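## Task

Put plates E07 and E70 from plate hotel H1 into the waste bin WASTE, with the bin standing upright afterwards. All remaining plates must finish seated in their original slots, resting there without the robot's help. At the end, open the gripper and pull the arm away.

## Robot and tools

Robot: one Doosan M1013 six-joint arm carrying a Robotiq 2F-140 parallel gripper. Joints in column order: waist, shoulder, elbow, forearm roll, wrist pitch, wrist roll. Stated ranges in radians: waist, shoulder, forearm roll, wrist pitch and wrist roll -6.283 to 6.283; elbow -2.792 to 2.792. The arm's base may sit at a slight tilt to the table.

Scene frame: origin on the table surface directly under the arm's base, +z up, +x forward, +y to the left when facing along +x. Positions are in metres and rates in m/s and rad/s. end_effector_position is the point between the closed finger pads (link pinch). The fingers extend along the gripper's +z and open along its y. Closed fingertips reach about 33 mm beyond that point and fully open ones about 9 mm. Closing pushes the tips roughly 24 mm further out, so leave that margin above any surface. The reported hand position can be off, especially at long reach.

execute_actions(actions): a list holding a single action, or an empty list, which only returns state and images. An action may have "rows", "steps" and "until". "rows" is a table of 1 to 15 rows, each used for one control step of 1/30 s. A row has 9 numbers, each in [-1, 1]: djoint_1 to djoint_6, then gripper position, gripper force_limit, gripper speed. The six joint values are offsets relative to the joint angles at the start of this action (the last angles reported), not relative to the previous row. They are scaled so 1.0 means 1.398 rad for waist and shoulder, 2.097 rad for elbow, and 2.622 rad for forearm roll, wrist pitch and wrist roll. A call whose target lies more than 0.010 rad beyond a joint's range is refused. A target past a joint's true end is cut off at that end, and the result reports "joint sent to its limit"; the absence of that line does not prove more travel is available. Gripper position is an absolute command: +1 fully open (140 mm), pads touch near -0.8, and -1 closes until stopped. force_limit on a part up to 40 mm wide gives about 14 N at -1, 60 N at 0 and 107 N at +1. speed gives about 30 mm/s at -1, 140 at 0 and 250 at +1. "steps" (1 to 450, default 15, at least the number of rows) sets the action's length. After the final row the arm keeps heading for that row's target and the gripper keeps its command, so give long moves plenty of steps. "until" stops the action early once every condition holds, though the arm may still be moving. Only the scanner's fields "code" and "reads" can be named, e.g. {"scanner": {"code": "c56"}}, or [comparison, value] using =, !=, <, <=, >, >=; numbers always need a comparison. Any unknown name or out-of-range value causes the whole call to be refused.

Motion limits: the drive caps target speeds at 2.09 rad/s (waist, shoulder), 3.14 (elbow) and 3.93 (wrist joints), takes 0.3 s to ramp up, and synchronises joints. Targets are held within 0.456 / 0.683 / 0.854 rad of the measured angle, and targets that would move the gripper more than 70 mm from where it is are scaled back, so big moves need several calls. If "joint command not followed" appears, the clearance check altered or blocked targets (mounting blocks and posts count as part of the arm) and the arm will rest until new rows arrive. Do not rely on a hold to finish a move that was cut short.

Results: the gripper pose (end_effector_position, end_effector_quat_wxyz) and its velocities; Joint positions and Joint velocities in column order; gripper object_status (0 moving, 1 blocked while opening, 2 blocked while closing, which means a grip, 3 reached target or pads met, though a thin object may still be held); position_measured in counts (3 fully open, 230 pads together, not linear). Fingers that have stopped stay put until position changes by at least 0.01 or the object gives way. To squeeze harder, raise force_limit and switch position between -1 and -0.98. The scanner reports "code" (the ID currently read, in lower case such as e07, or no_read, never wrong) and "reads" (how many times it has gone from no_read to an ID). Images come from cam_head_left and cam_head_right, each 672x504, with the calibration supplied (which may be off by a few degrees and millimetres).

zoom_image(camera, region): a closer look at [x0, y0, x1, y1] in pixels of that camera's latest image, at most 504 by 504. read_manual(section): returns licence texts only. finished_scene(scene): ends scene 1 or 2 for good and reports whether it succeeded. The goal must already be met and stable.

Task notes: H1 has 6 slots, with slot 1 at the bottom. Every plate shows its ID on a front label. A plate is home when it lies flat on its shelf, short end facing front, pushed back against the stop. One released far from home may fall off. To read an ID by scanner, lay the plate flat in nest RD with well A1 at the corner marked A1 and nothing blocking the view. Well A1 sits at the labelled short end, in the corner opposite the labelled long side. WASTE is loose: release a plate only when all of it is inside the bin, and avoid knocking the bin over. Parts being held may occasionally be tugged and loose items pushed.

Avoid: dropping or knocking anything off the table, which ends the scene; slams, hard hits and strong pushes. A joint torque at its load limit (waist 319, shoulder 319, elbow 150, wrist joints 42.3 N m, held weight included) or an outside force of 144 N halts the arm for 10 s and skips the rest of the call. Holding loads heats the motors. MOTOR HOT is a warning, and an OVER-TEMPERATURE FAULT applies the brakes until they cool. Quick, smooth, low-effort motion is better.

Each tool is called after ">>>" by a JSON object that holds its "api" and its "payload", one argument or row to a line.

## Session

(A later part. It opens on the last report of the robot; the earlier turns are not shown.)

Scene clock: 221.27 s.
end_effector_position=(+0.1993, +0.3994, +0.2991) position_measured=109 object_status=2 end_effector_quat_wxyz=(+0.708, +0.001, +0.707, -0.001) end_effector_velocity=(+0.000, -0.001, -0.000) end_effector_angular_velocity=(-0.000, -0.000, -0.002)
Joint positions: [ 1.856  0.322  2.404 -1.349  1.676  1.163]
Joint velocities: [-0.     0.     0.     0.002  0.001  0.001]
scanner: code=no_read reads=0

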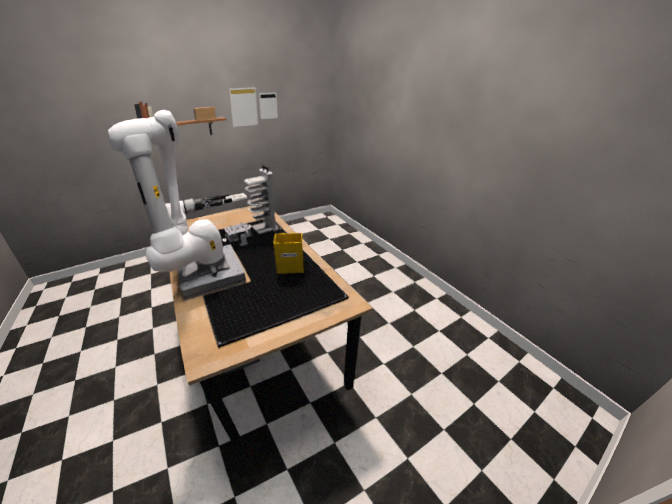

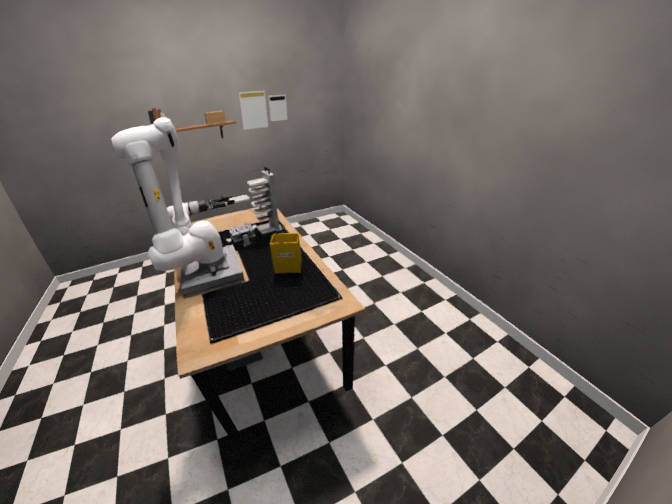

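>>> {"api": "execute_actions", "payload": {
  "actions": [
    {"rows": [[0,-0.4092,-0.3834,0.5145,0.0435,0.155,-1,0.6,-0.5]], "steps": 24}
  ]
}}

Scene clock: 223.20 s.
end_effector_position=(-0.0605, +0.3909, +0.5330) position_measured=109 object_status=2 end_effector_quat_wxyz=(+0.125, +0.601, +0.789, +0.026) end_effector_velocity=(-0.383, -0.076, +0.422) end_effector_angular_velocity=(+0.747, +1.398, -0.264)
Joint positions: [ 1.856 -0.173  1.705 -0.207  1.776  1.518]
Joint velocities: [ 0.    -0.458 -0.627  1.228  0.085  0.304]
scanner: code=no_read reads=0

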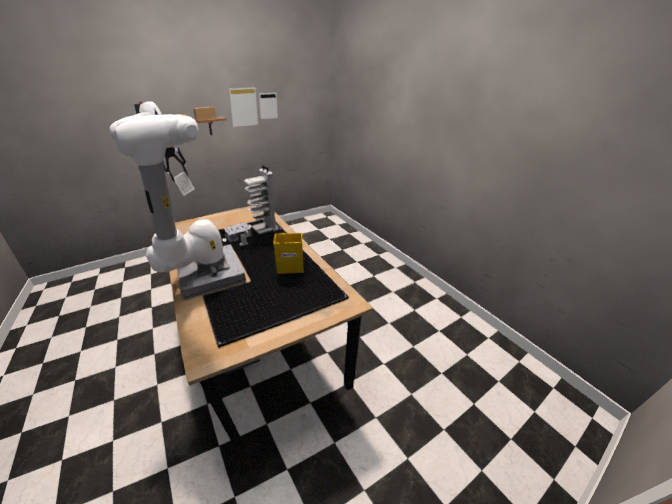

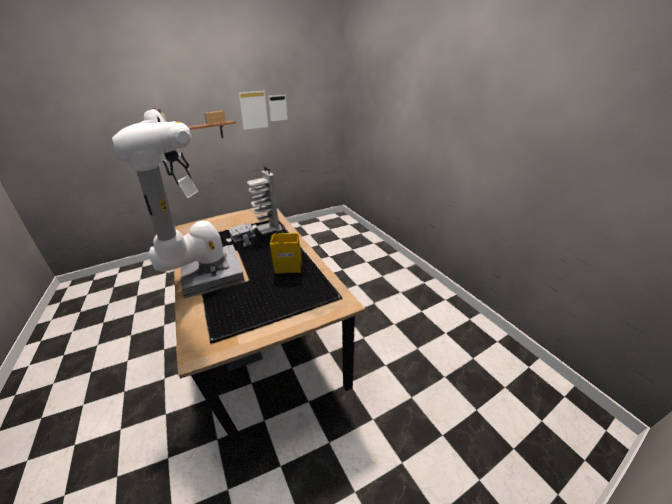

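>>> {"api": "execute_actions", "payload": {
  "actions": [
    {"rows": [[-1,-0.055,-0.05,0.079,0.1236,0.02,-1,0.6,-0.5]], "steps": 24}
  ]
}}

Scene clock: 226.40 s.
end_effector_position=(+0.1637, +0.2547, +0.6198) position_measured=109 object_status=2 end_effector_quat_wxyz=(+0.063, +0.889, +0.434, -0.129) end_effector_velocity=(+0.321, -0.241, +0.019) end_effector_angular_velocity=(-0.051, +0.076, -1.368)
Joint positions: [ 0.951 -0.247  1.605 -0.009  2.071  1.568]
Joint velocities: [-1.366 -0.013 -0.018  0.033  0.107  0.009]
scanner: code=no_read reads=0

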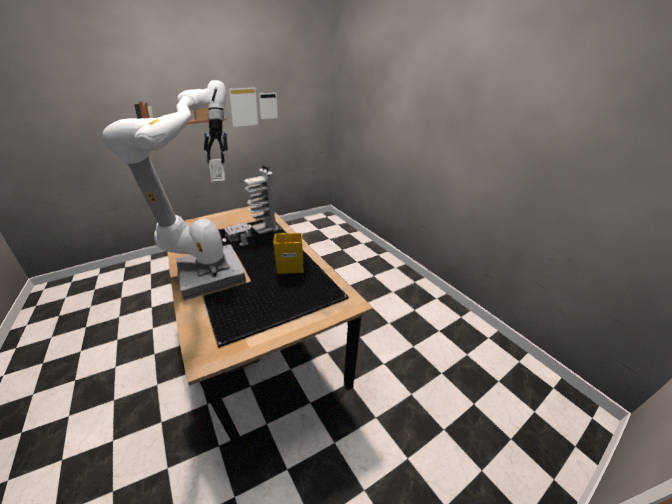

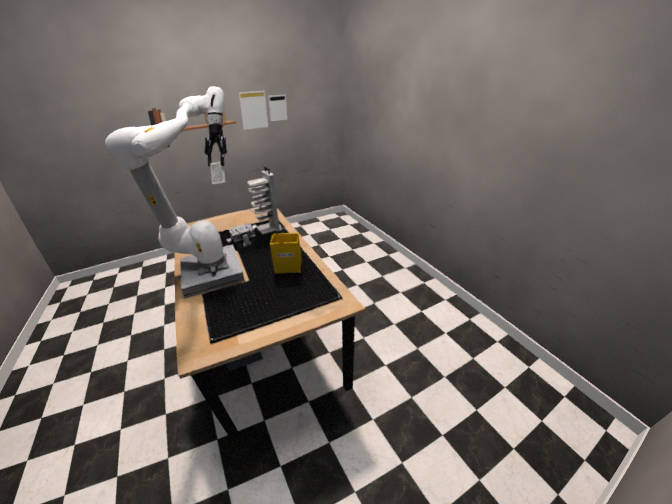

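>>> {"api": "execute_actions", "payload": {
  "actions": [
    {"rows": [[-1,0,0,0.003,0.011,0.77,-1,0.6,-0.5]], "steps": 24}
  ]
}}

Scene clock: 228.23 s.
end_effector_position=(+0.2963, -0.0316, +0.6207) position_measured=109 object_status=2 end_effector_quat_wxyz=(-0.106, -0.585, +0.795, +0.121) end_effector_velocity=(-0.042, -0.398, -0.001) end_effector_angular_velocity=(-0.561, +0.134, -3.062)
Joint positions: [-0.174 -0.247  1.605 -0.001  2.099  3.226]
Joint velocities: [-1.365  0.001 -0.     0.001  0.005  1.789]
scanner: code=no_read reads=0

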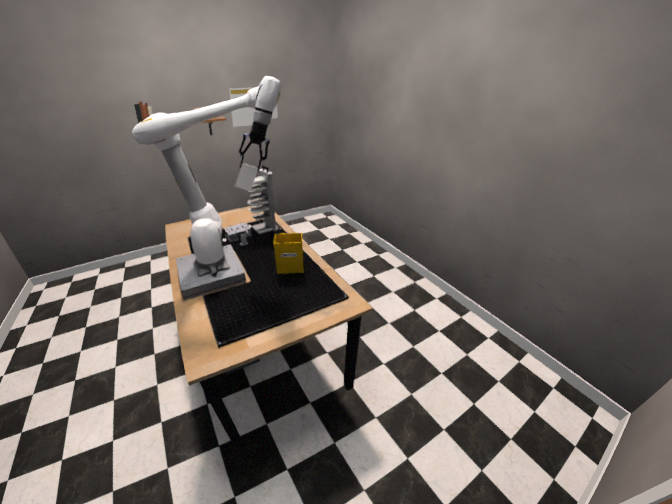

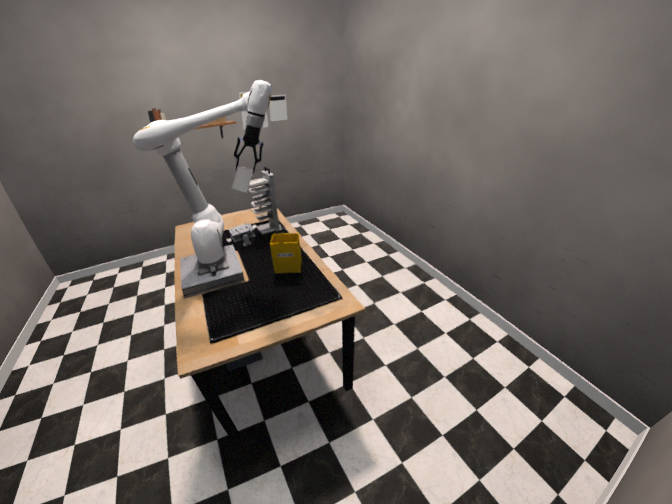

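>>> {"api": "execute_actions", "payload": {
  "actions": [
    {"rows": [[-0.8805,0.05,-0.04,0,-0.04,0.1388,-1,0.6,-0.5],[-0.8805,0.05,-0.04,0,-0.04,0.1388,-1,0.6,-0.5],[-0.8805,0.05,-0.04,0,-0.04,0.1388,-1,0.6,-0.5],[-0.8805,0.05,-0.04,0,-0.04,0.1388,-1,0.6,-0.5],[-0.8805,0.05,-0.04,0,-0.04,0.1388,-1,0.6,-0.5],[-0.8805,0.05,-0.04,0,-0.04,0.1388,-1,0.6,-0.5],[-0.8805,0.05,-0.04,0,-0.04,0.1388,-1,0.6,-0.5],[-0.8805,0.1,-0.08,0,-0.08,0.1388,-1,0.6,-0.5],[-0.8805,0.1,-0.08,0,-0.08,0.1388,-1,0.6,-0.5],[-0.8805,0.1,-0.08,0,-0.08,0.1388,-1,0.6,-0.5],[-0.8805,0.15,-0.11,0,-0.11,0.1388,-1,0.6,-0.5],[-0.8805,0.15,-0.11,0,-0.11,0.1388,-1,0.6,-0.5],[-0.8805,0.2,-0.15,0,-0.15,0.1388,-1,0.6,-0.5],[-0.8805,0.2,-0.15,0,-0.15,0.1388,-1,0.6,-0.5],[-0.8805,0.5343,-0.3839,0,-0.3658,0.1388,-1,0.6,-0.5]], "steps": 55}
  ]
}}

Scene clock: 233.10 s.
end_effector_position=(+0.1665, -1.0405, +0.6534) position_measured=109 object_status=2 end_effector_quat_wxyz=(+0.092, +0.151, +0.928, -0.328) end_effector_velocity=(-0.042, -0.040, -0.002) end_effector_angular_velocity=(-0.044, -0.006, -0.046)
Joint positions: [-1.405  0.5    0.801 -0.002  1.141  3.59 ]
Joint velocities: [-0.044  0.041 -0.042 -0.001 -0.043  0.003]
scanner: code=no_read reads=0

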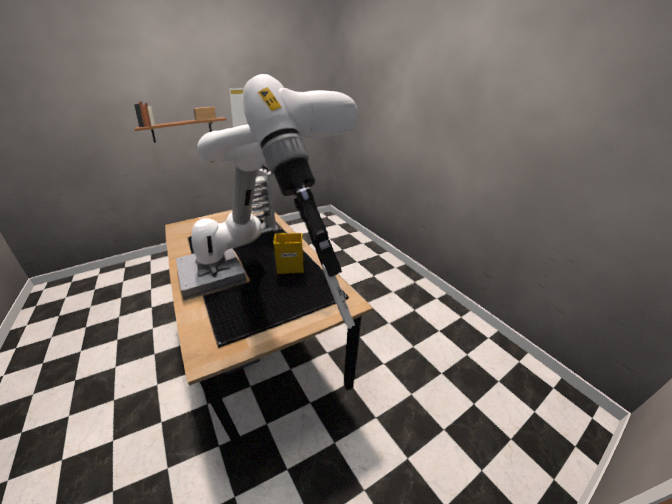

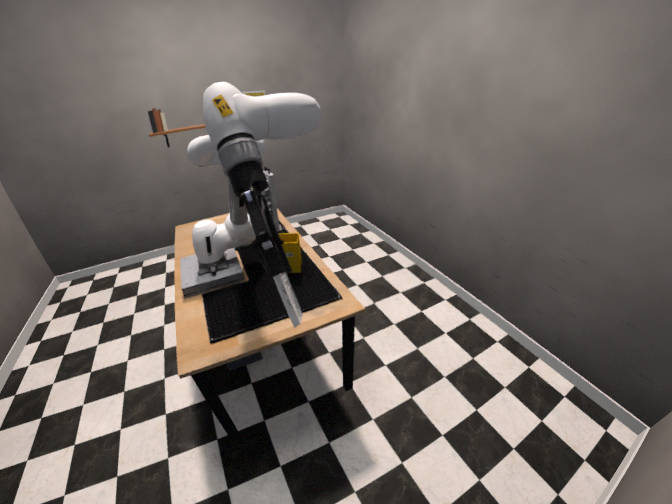

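>>> {"api": "zoom_image", "payload": {
  "camera": "cam_head_left",
  "region": [315, 270, 375, 330]
}}

>>> {"api": "zoom_image", "payload": {
  "camera": "cam_head_right",
  "region": [260, 270, 320, 330]
}}

Region (315, 270, 375, 330) of cam_head_left's 672x504 image, scaled by 8.400, with more detail than that image has.

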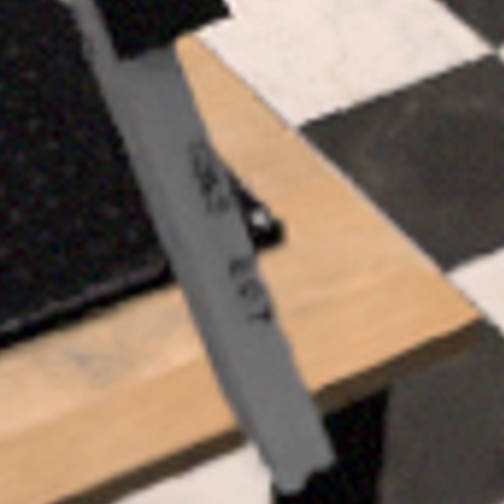

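Region (260, 270, 320, 330) of cam_head_right's 672x504 image, scaled by 8.400, with more detail than that image has.

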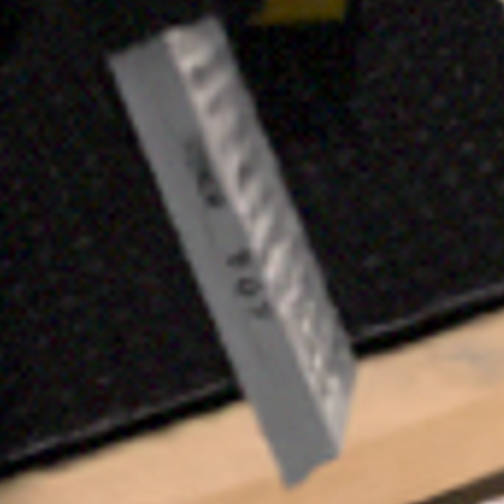

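>>> {"api": "execute_actions", "payload": {
  "actions": []
}}

>>> {"api": "zoom_image", "payload": {
  "camera": "cam_head_left",
  "region": [332, 292, 358, 318]
}}

>>> {"api": "zoom_image", "payload": {
  "camera": "cam_head_right",
  "region": [276, 290, 302, 316]
}}

Scene clock: 236.27 s.
end_effector_position=(+0.1666, -1.0408, +0.6544) position_measured=109 object_status=2 end_effector_quat_wxyz=(+0.093, +0.151, +0.928, -0.329) end_effector_velocity=(-0.000, +0.001, -0.002) end_effector_angular_velocity=(+0.004, +0.001, +0.001)
Joint positions: [-1.405  0.5    0.8   -0.001  1.14   3.59 ]
Joint velocities: [-0.     0.     0.002  0.     0.002 -0.001]
scanner: code=no_read reads=0

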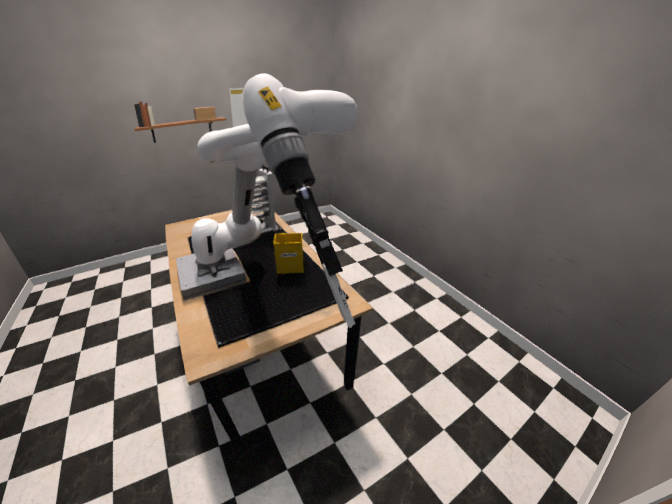

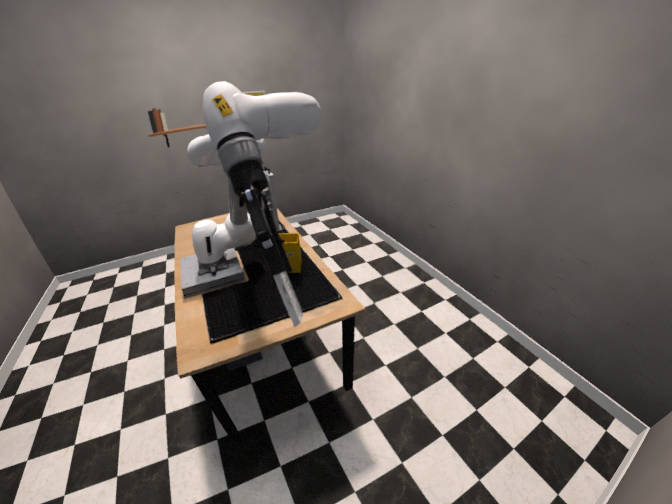

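Region (332, 292, 358, 318) of cam_head_left's 672x504 image, scaled by 19.385, with more detail than that image has.

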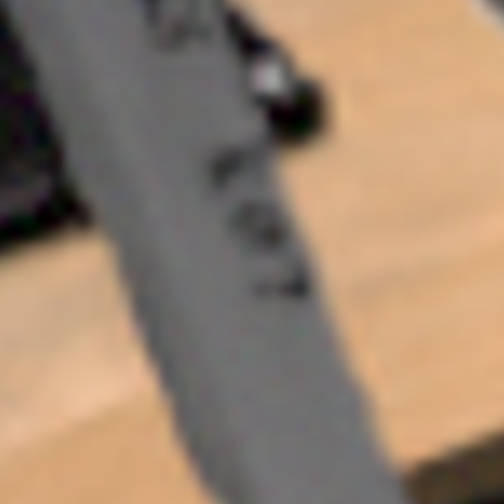

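Region (276, 290, 302, 316) of cam_head_right's 672x504 image, scaled by 19.385, with more detail than that image has.

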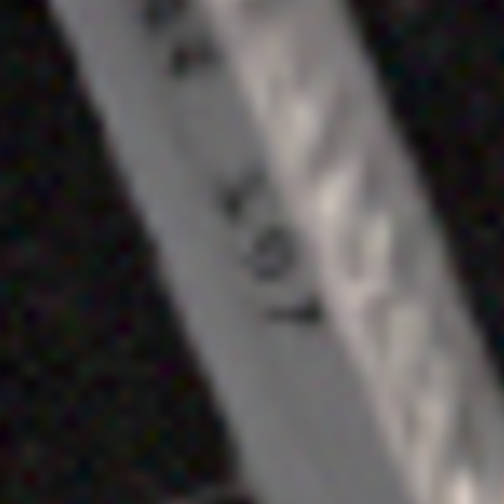

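>>> {"api": "execute_actions", "payload": {
  "actions": [
    {"rows": [[-0.086,0,0,0,-0.115,-0.05,-1,0.6,-0.5]], "steps": 16}
  ]
}}

Scene clock: 238.63 s.
end_effector_position=(+0.0414, -1.1188, +0.7301) position_measured=109 object_status=2 end_effector_quat_wxyz=(+0.072, +0.136, +0.867, -0.474) end_effector_velocity=(+0.001, -0.000, +0.001) end_effector_angular_velocity=(-0.002, +0.001, +0.001)
Joint positions: [-1.526  0.5    0.8   -0.002  0.838  3.459]
Joint velocities: [ 0.001 -0.    -0.001  0.    -0.    -0.001]
scanner: code=no_read reads=0

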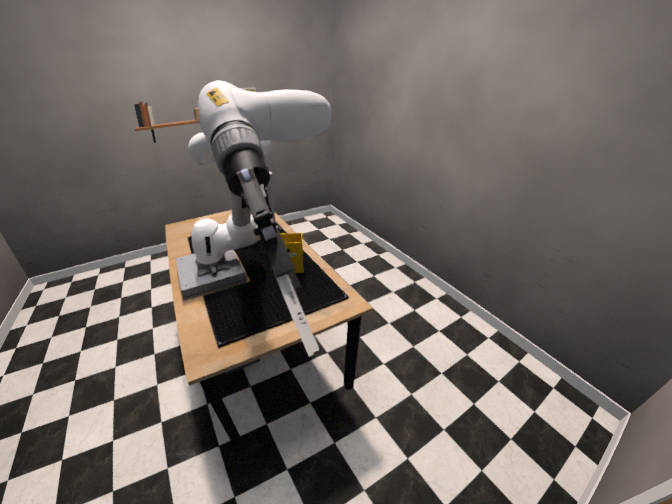

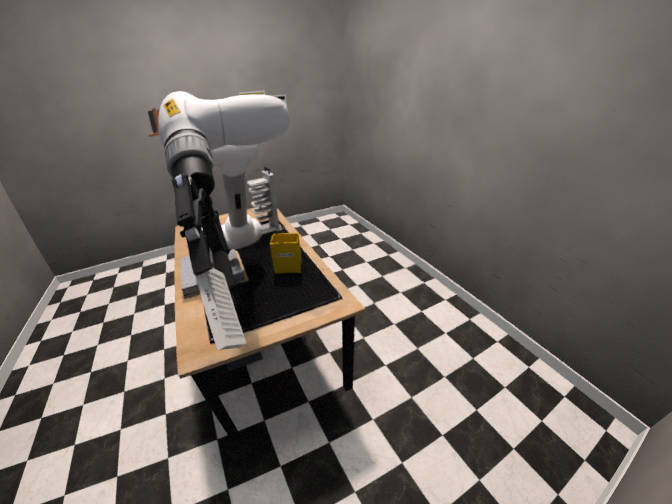

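>>> {"api": "zoom_image", "payload": {
  "camera": "cam_head_left",
  "region": [280, 295, 320, 335]
}}

Region (280, 295, 320, 335) of cam_head_left's 672x504 image, scaled by 12.600, with more detail than that image has.

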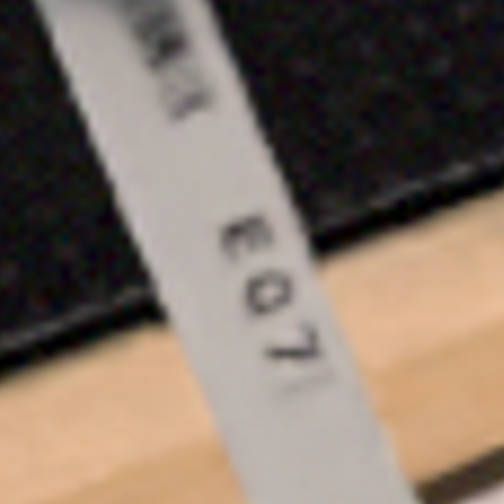

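>>> {"api": "zoom_image", "payload": {
  "camera": "cam_head_right",
  "region": [256, 222, 316, 282]
}}

Region (256, 222, 316, 282) of cam_head_right's 672x504 image, scaled by 8.400, with more detail than that image has.

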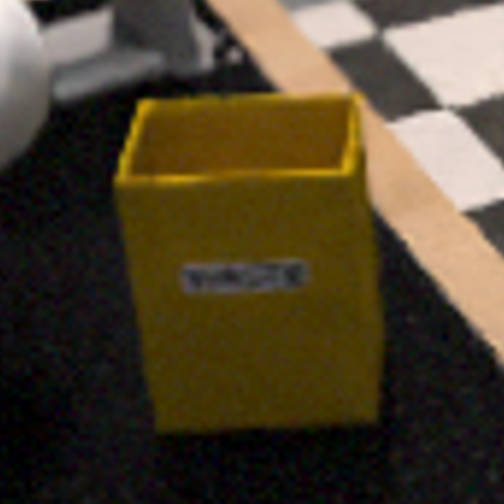

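>>> {"api": "execute_actions", "payload": {
  "actions": [
    {"rows": [[0.22,-0.33,0.39,0,0.13,-0.1228,-1,0.6,-0.5]], "steps": 28}
  ]
}}

Scene clock: 251.10 s.
end_effector_position=(+0.2390, -0.6894, +0.4937) position_measured=109 object_status=2 end_effector_quat_wxyz=(+0.024, -0.129, +0.975, -0.179) end_effector_velocity=(+0.061, +0.555, -0.266) end_effector_angular_velocity=(+0.643, +0.300, +0.581)
Joint positions: [-1.244  0.079  1.545 -0.001  1.15   3.164]
Joint velocities: [ 0.297 -0.447  0.816 -0.001  0.328 -0.308]
scanner: code=no_read reads=0

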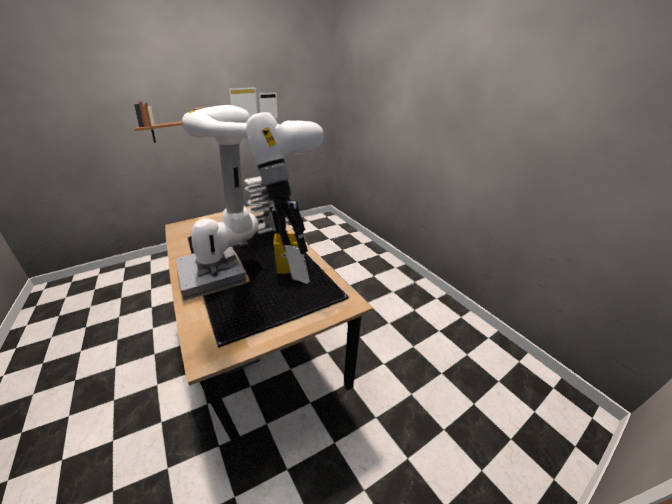

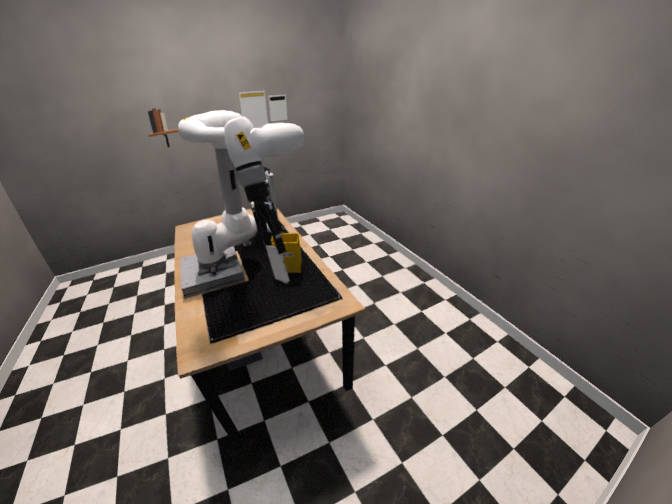

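>>> {"api": "execute_actions", "payload": {
  "actions": [
    {"rows": [[0.615,-0.1791,0.2098,0.0004,0.0679,-0.0103,-1,0.6,-0.5]], "steps": 38}
  ]
}}

>>> {"api": "zoom_image", "payload": {
  "camera": "cam_head_right",
  "region": [246, 190, 326, 280]
}}

>>> {"api": "zoom_image", "payload": {
  "camera": "cam_head_left",
  "region": [248, 190, 328, 280]
}}

Scene clock: 254.03 s.
end_effector_position=(+0.4137, -0.1507, +0.3604) position_measured=109 object_status=2 end_effector_quat_wxyz=(-0.002, -0.543, +0.840, +0.003) end_effector_velocity=(+0.000, -0.001, +0.001) end_effector_angular_velocity=(-0.001, -0.000, -0.000)
Joint positions: [-0.384 -0.172  1.985 -0.     1.328  3.137]
Joint velocities: [-0.     0.    -0.002 -0.001  0.001  0.001]
scanner: code=no_read reads=0

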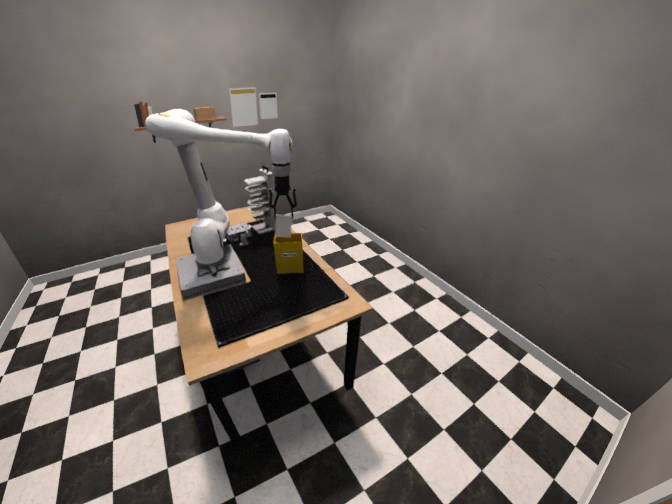

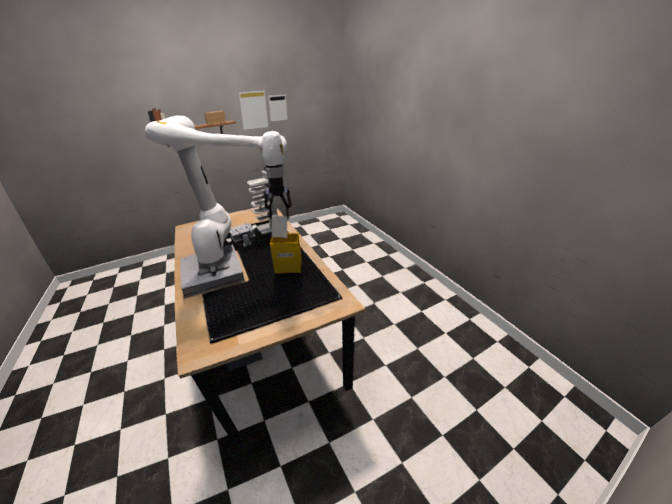

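Region (246, 190, 326, 280) of cam_head_right's 672x504 image, scaled by 5.600, with more detail than that image has.

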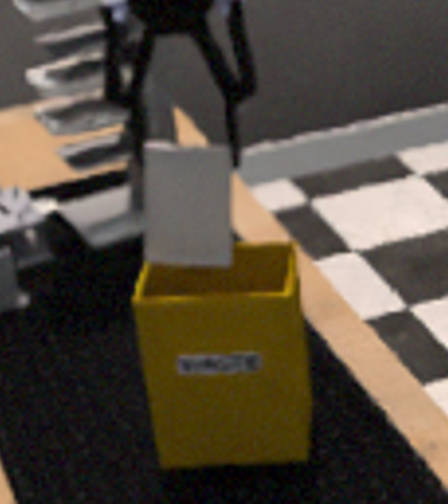

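Region (248, 190, 328, 280) of cam_head_left's 672x504 image, scaled by 5.600, with more detail than that image has.

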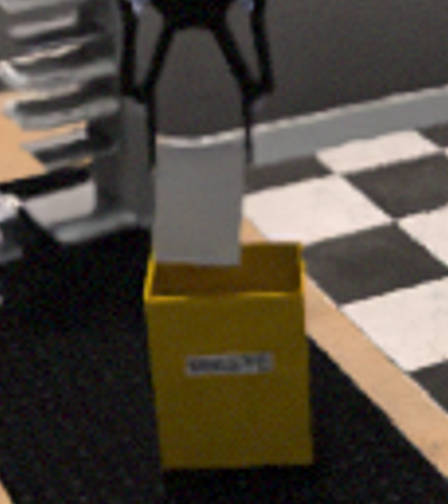

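>>> {"api": "execute_actions", "payload": {
  "actions": []
}}

>>> {"api": "zoom_image", "payload": {
  "camera": "cam_head_left",
  "region": [238, 130, 338, 280]
}}

>>> {"api": "zoom_image", "payload": {
  "camera": "cam_head_right",
  "region": [232, 130, 332, 280]
}}

Scene clock: 255.90 s.
end_effector_position=(+0.4137, -0.1508, +0.3604) position_measured=109 object_status=2 end_effector_quat_wxyz=(-0.002, -0.543, +0.840, +0.003) end_effector_velocity=(+0.000, -0.000, +0.000) end_effector_angular_velocity=(-0.000, -0.001, -0.001)
Joint positions: [-0.385 -0.172  1.985 -0.     1.328  3.137]
Joint velocities: [-0.     0.    -0.     0.    -0.001  0.   ]
scanner: code=no_read reads=0

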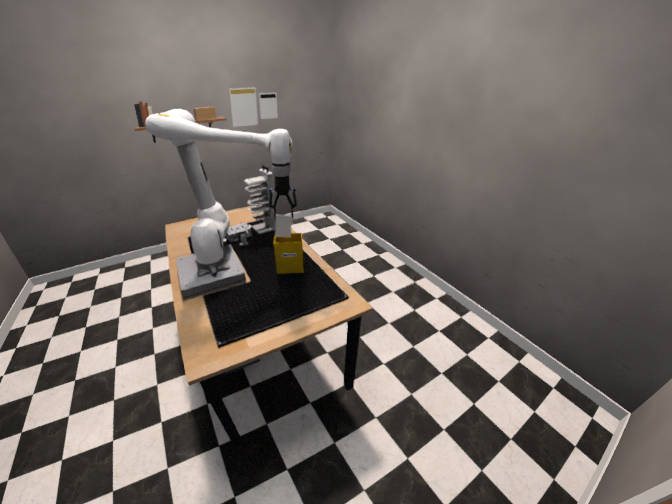

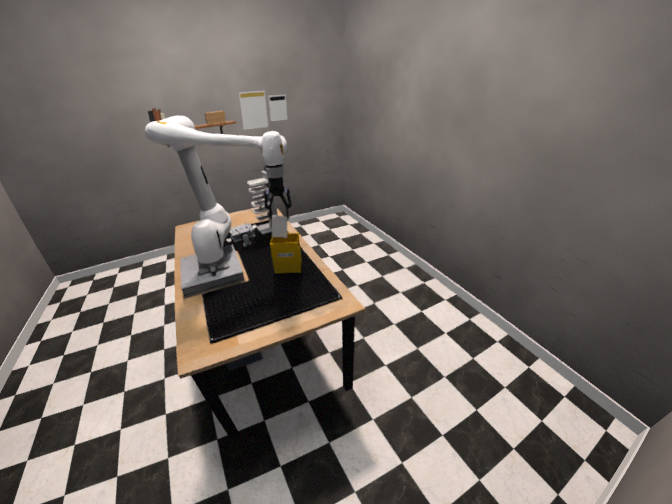

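Region (238, 130, 338, 280) of cam_head_left's 672x504 image, scaled by 3.360, with more detail than that image has.

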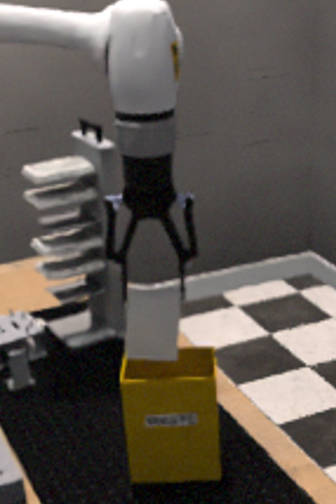

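Region (232, 130, 332, 280) of cam_head_right's 672x504 image, scaled by 3.360, with more detail than that image has.

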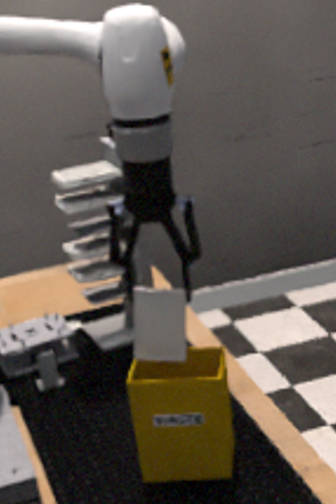

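>>> {"api": "execute_actions", "payload": {
  "actions": [
    {"rows": [[0.0215,0.0104,-0.0054,0,-0.02,0.0114,-1,0.6,-0.5],[0.0215,0.0104,-0.0054,0,-0.02,0.0114,-1,0.6,-0.5],[0.0215,0.0104,-0.0054,0,-0.02,0.0114,-1,0.6,-0.5],[0.0215,0.0104,-0.0054,0,-0.02,0.0114,-1,0.6,-0.5],[0.0215,0.0104,-0.0054,0,-0.02,0.0114,-1,0.6,-0.5],[0.0215,0.0104,-0.0054,0,-0.02,0.0114,-1,0.6,-0.5],[0.0215,0.0104,-0.0054,0,-0.02,0.0114,-1,0.6,-0.5],[0.0215,0.0333,0.0354,0,-0.065,0.0114,-1,0.6,-0.5]], "steps": 20}
  ]
}}

>>> {"api": "zoom_image", "payload": {
  "camera": "cam_head_left",
  "region": [248, 190, 328, 280]
}}

>>> {"api": "zoom_image", "payload": {
  "camera": "cam_head_right",
  "region": [246, 190, 326, 280]
}}

Scene clock: 268.60 s.
end_effector_position=(+0.4405, -0.1477, +0.3004) position_measured=109 object_status=2 end_effector_quat_wxyz=(+0.012, -0.543, +0.840, -0.017) end_effector_velocity=(-0.001, +0.000, +0.000) end_effector_angular_velocity=(+0.000, +0.002, +0.000)
Joint positions: [-0.355 -0.125  2.06  -0.     1.157  3.167]
Joint velocities: [ 0.    -0.001  0.    -0.     0.002  0.   ]
scanner: code=no_read reads=0

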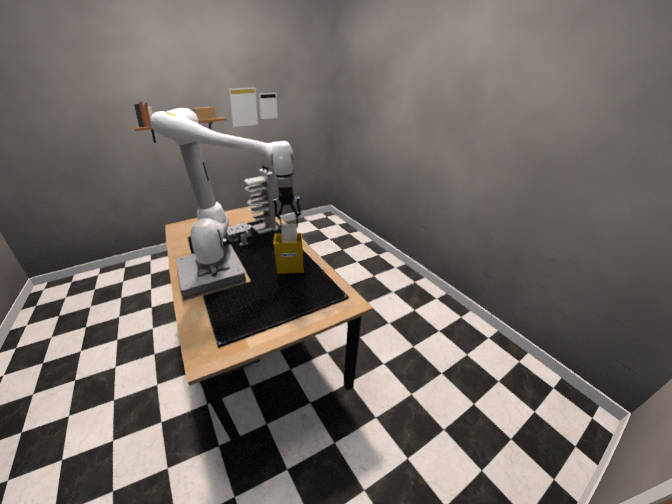

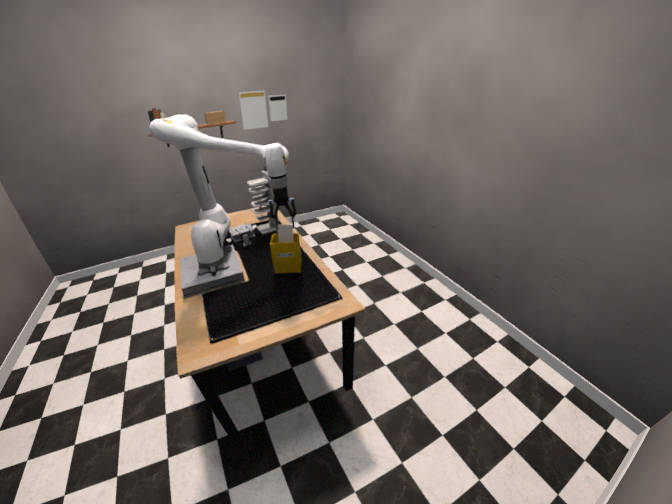

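Region (248, 190, 328, 280) of cam_head_left's 672x504 image, scaled by 5.600, with more detail than that image has.

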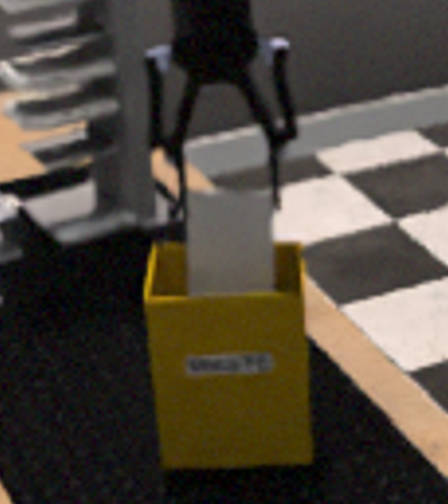

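Region (246, 190, 326, 280) of cam_head_right's 672x504 image, scaled by 5.600, with more detail than that image has.

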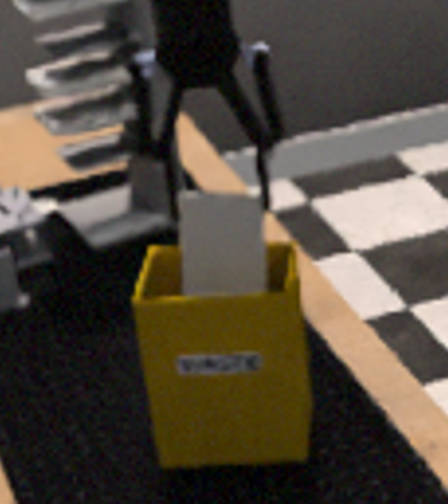

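>>> {"api": "execute_actions", "payload": {
  "actions": [
    {"rows": [[0,0.0608,0.0742,0,-0.092,0,-1,0.6,-0.5]], "steps": 16}
  ]
}}

>>> {"api": "zoom_image", "payload": {
  "camera": "cam_head_left",
  "region": [248, 190, 328, 280]
}}

>>> {"api": "zoom_image", "payload": {
  "camera": "cam_head_right",
  "region": [246, 190, 326, 280]
}}

Scene clock: 271.87 s.
end_effector_position=(+0.4308, -0.1435, +0.1861) position_measured=109 object_status=2 end_effector_quat_wxyz=(+0.012, -0.543, +0.839, -0.017) end_effector_velocity=(+0.001, -0.000, +0.000) end_effector_angular_velocity=(-0.000, -0.002, -0.000)
Joint positions: [-0.354 -0.04   2.215 -0.     0.916  3.167]
Joint velocities: [-0.     0.    -0.001  0.001 -0.001  0.   ]
scanner: code=no_read reads=0

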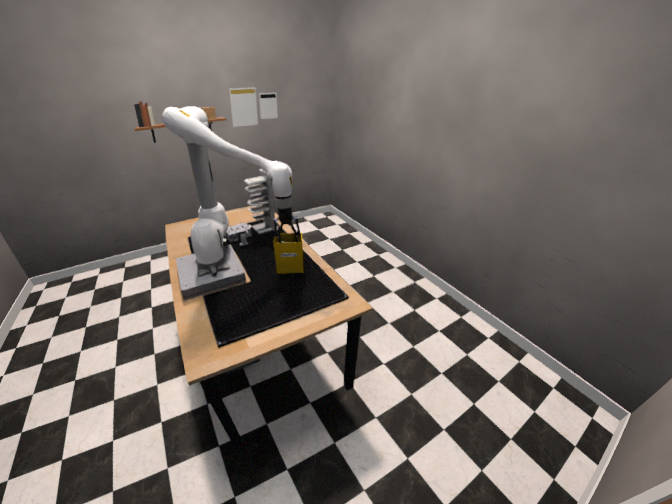

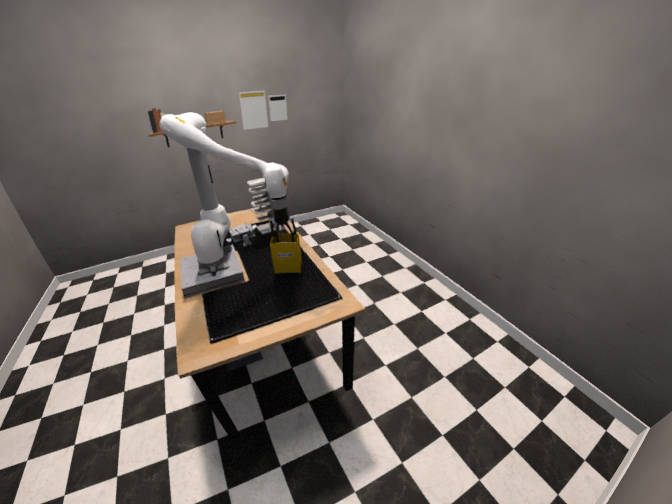

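Region (248, 190, 328, 280) of cam_head_left's 672x504 image, scaled by 5.600, with more detail than that image has.

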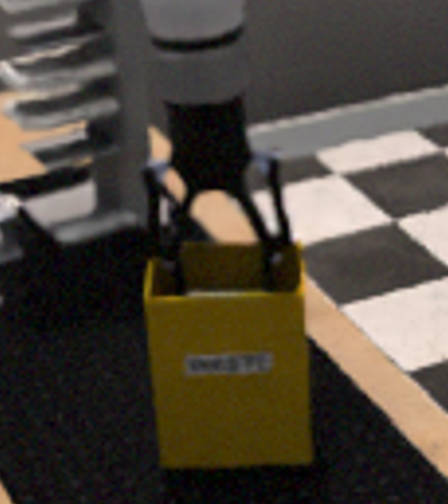

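Region (246, 190, 326, 280) of cam_head_right's 672x504 image, scaled by 5.600, with more detail than that image has.

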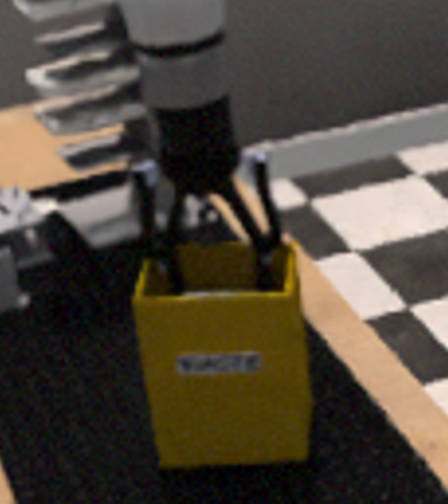

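>>> {"api": "execute_actions", "payload": {
  "actions": [
    {"rows": [[0,0,0,0,0,0,0.4,0.6,0],[0,0,0,0,0,0,0.4,0.6,0],[0,0,0,0,0,0,0.4,0.6,0],[0,0,0,0,0,0,0.4,0.6,0],[0,0,0,0,0,0,0.4,0.6,0],[0,0,0,0,0,0,0.4,0.6,0],[0,0,0,0,0,0,0.4,0.6,0],[0,0,0,0,0,0,0.4,0.6,0],[0,-0.07,-0.0742,0,0.097,0,0.4,0.6,0]], "steps": 20}
  ]
}}

>>> {"api": "zoom_image", "payload": {
  "camera": "cam_head_left",
  "region": [248, 190, 328, 280]
}}

Scene clock: 275.00 s.
end_effector_position=(+0.4356, -0.1456, +0.3062) position_measured=78 object_status=3 end_effector_quat_wxyz=(+0.012, -0.543, +0.840, -0.017) end_effector_velocity=(-0.000, +0.000, +0.001) end_effector_angular_velocity=(+0.001, +0.002, -0.001)
Joint positions: [-0.355 -0.138  2.06  -0.     1.17   3.167]
Joint velocities: [-0.     0.    -0.001  0.001  0.003  0.001]
scanner: code=no_read reads=0

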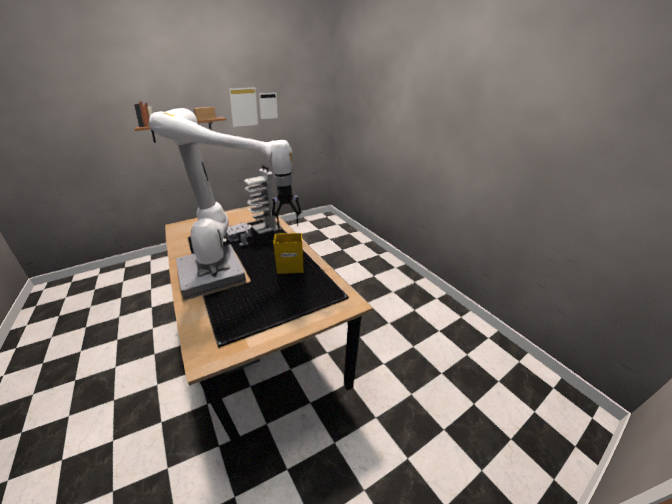

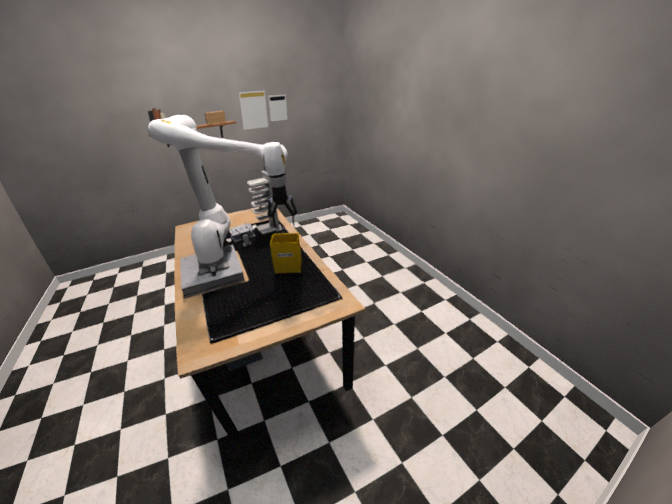

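Region (248, 190, 328, 280) of cam_head_left's 672x504 image, scaled by 5.600, with more detail than that image has.

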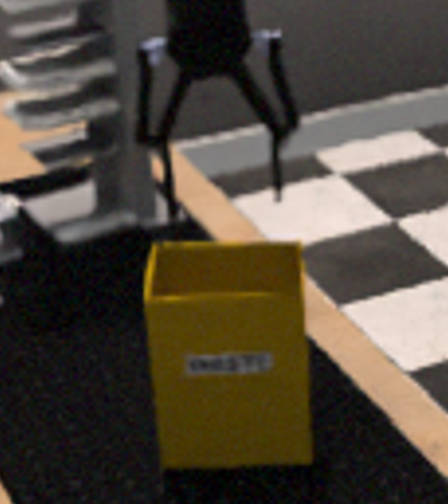

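>>> {"api": "execute_actions", "payload": {
  "actions": [
    {"rows": [[1,-0.08,-0.076,0,0.21,-0.65,0.6,0.6,0]], "steps": 28}
  ]
}}

Scene clock: 280.23 s.
end_effector_position=(+0.2868, +0.1938, +0.4352) position_measured=53 object_status=3 end_effector_quat_wxyz=(+0.031, +0.981, +0.166, -0.098) end_effector_velocity=(-0.276, +0.322, +0.053) end_effector_angular_velocity=(+0.120, +0.154, +2.055)
Joint positions: [ 0.545 -0.238  1.917 -0.     1.664  1.737]
Joint velocities: [ 1.212 -0.037 -0.053 -0.001  0.18  -0.86 ]
scanner: code=no_read reads=0

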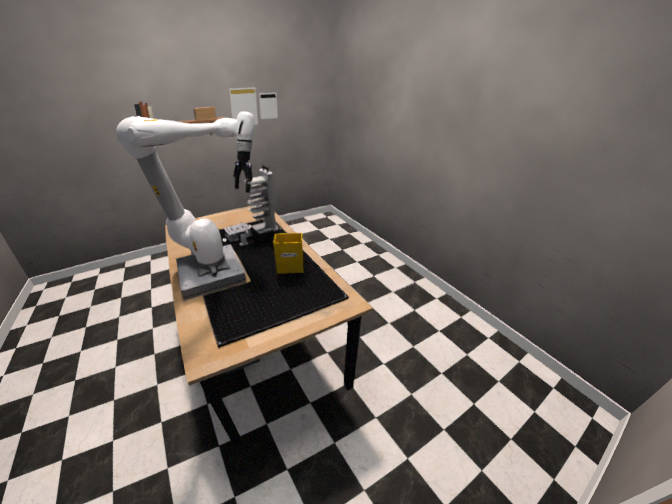

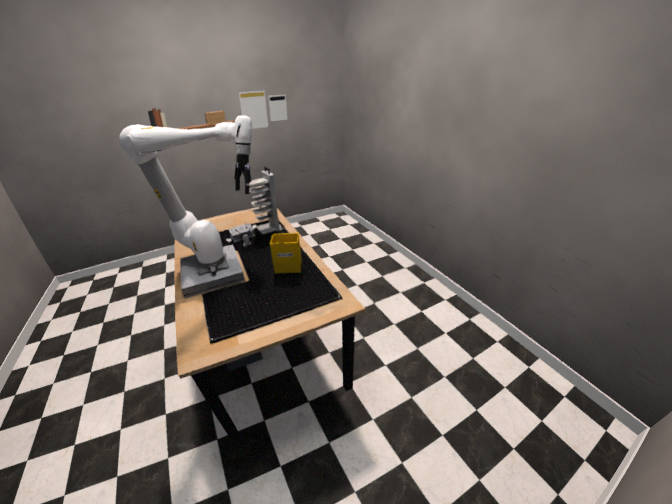

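>>> {"api": "execute_actions", "payload": {
  "actions": [
    {"rows": [[0.826,0.1,0.05,-0.2,0,-0.155,0.6,0.6,0]], "steps": 18}
  ]
}}

Scene clock: 284.20 s.
end_effector_position=(+0.1790, +0.3064, +0.3872) position_measured=53 object_status=3 end_effector_quat_wxyz=(+0.304, +0.644, +0.700, -0.042) end_effector_velocity=(-0.337, +0.224, -0.005) end_effector_angular_velocity=(-0.187, -0.145, +1.514)
Joint positions: [ 1.427 -0.112  2.011 -0.475  1.666  1.36 ]
Joint velocities: [ 1.322  0.065  0.049 -0.239 -0.009 -0.137]
scanner: code=no_read reads=0

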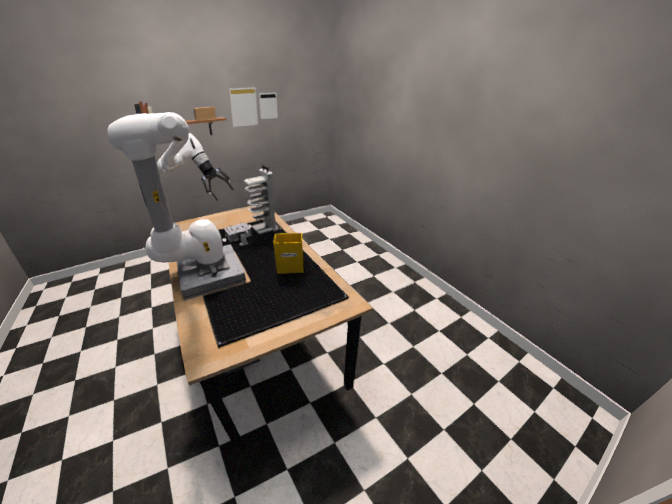

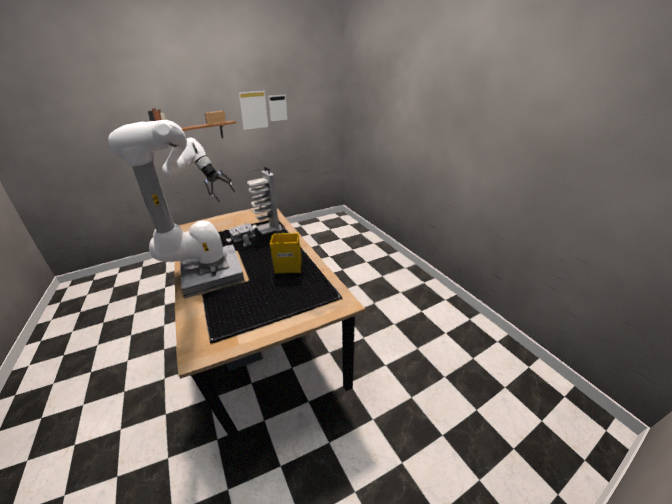

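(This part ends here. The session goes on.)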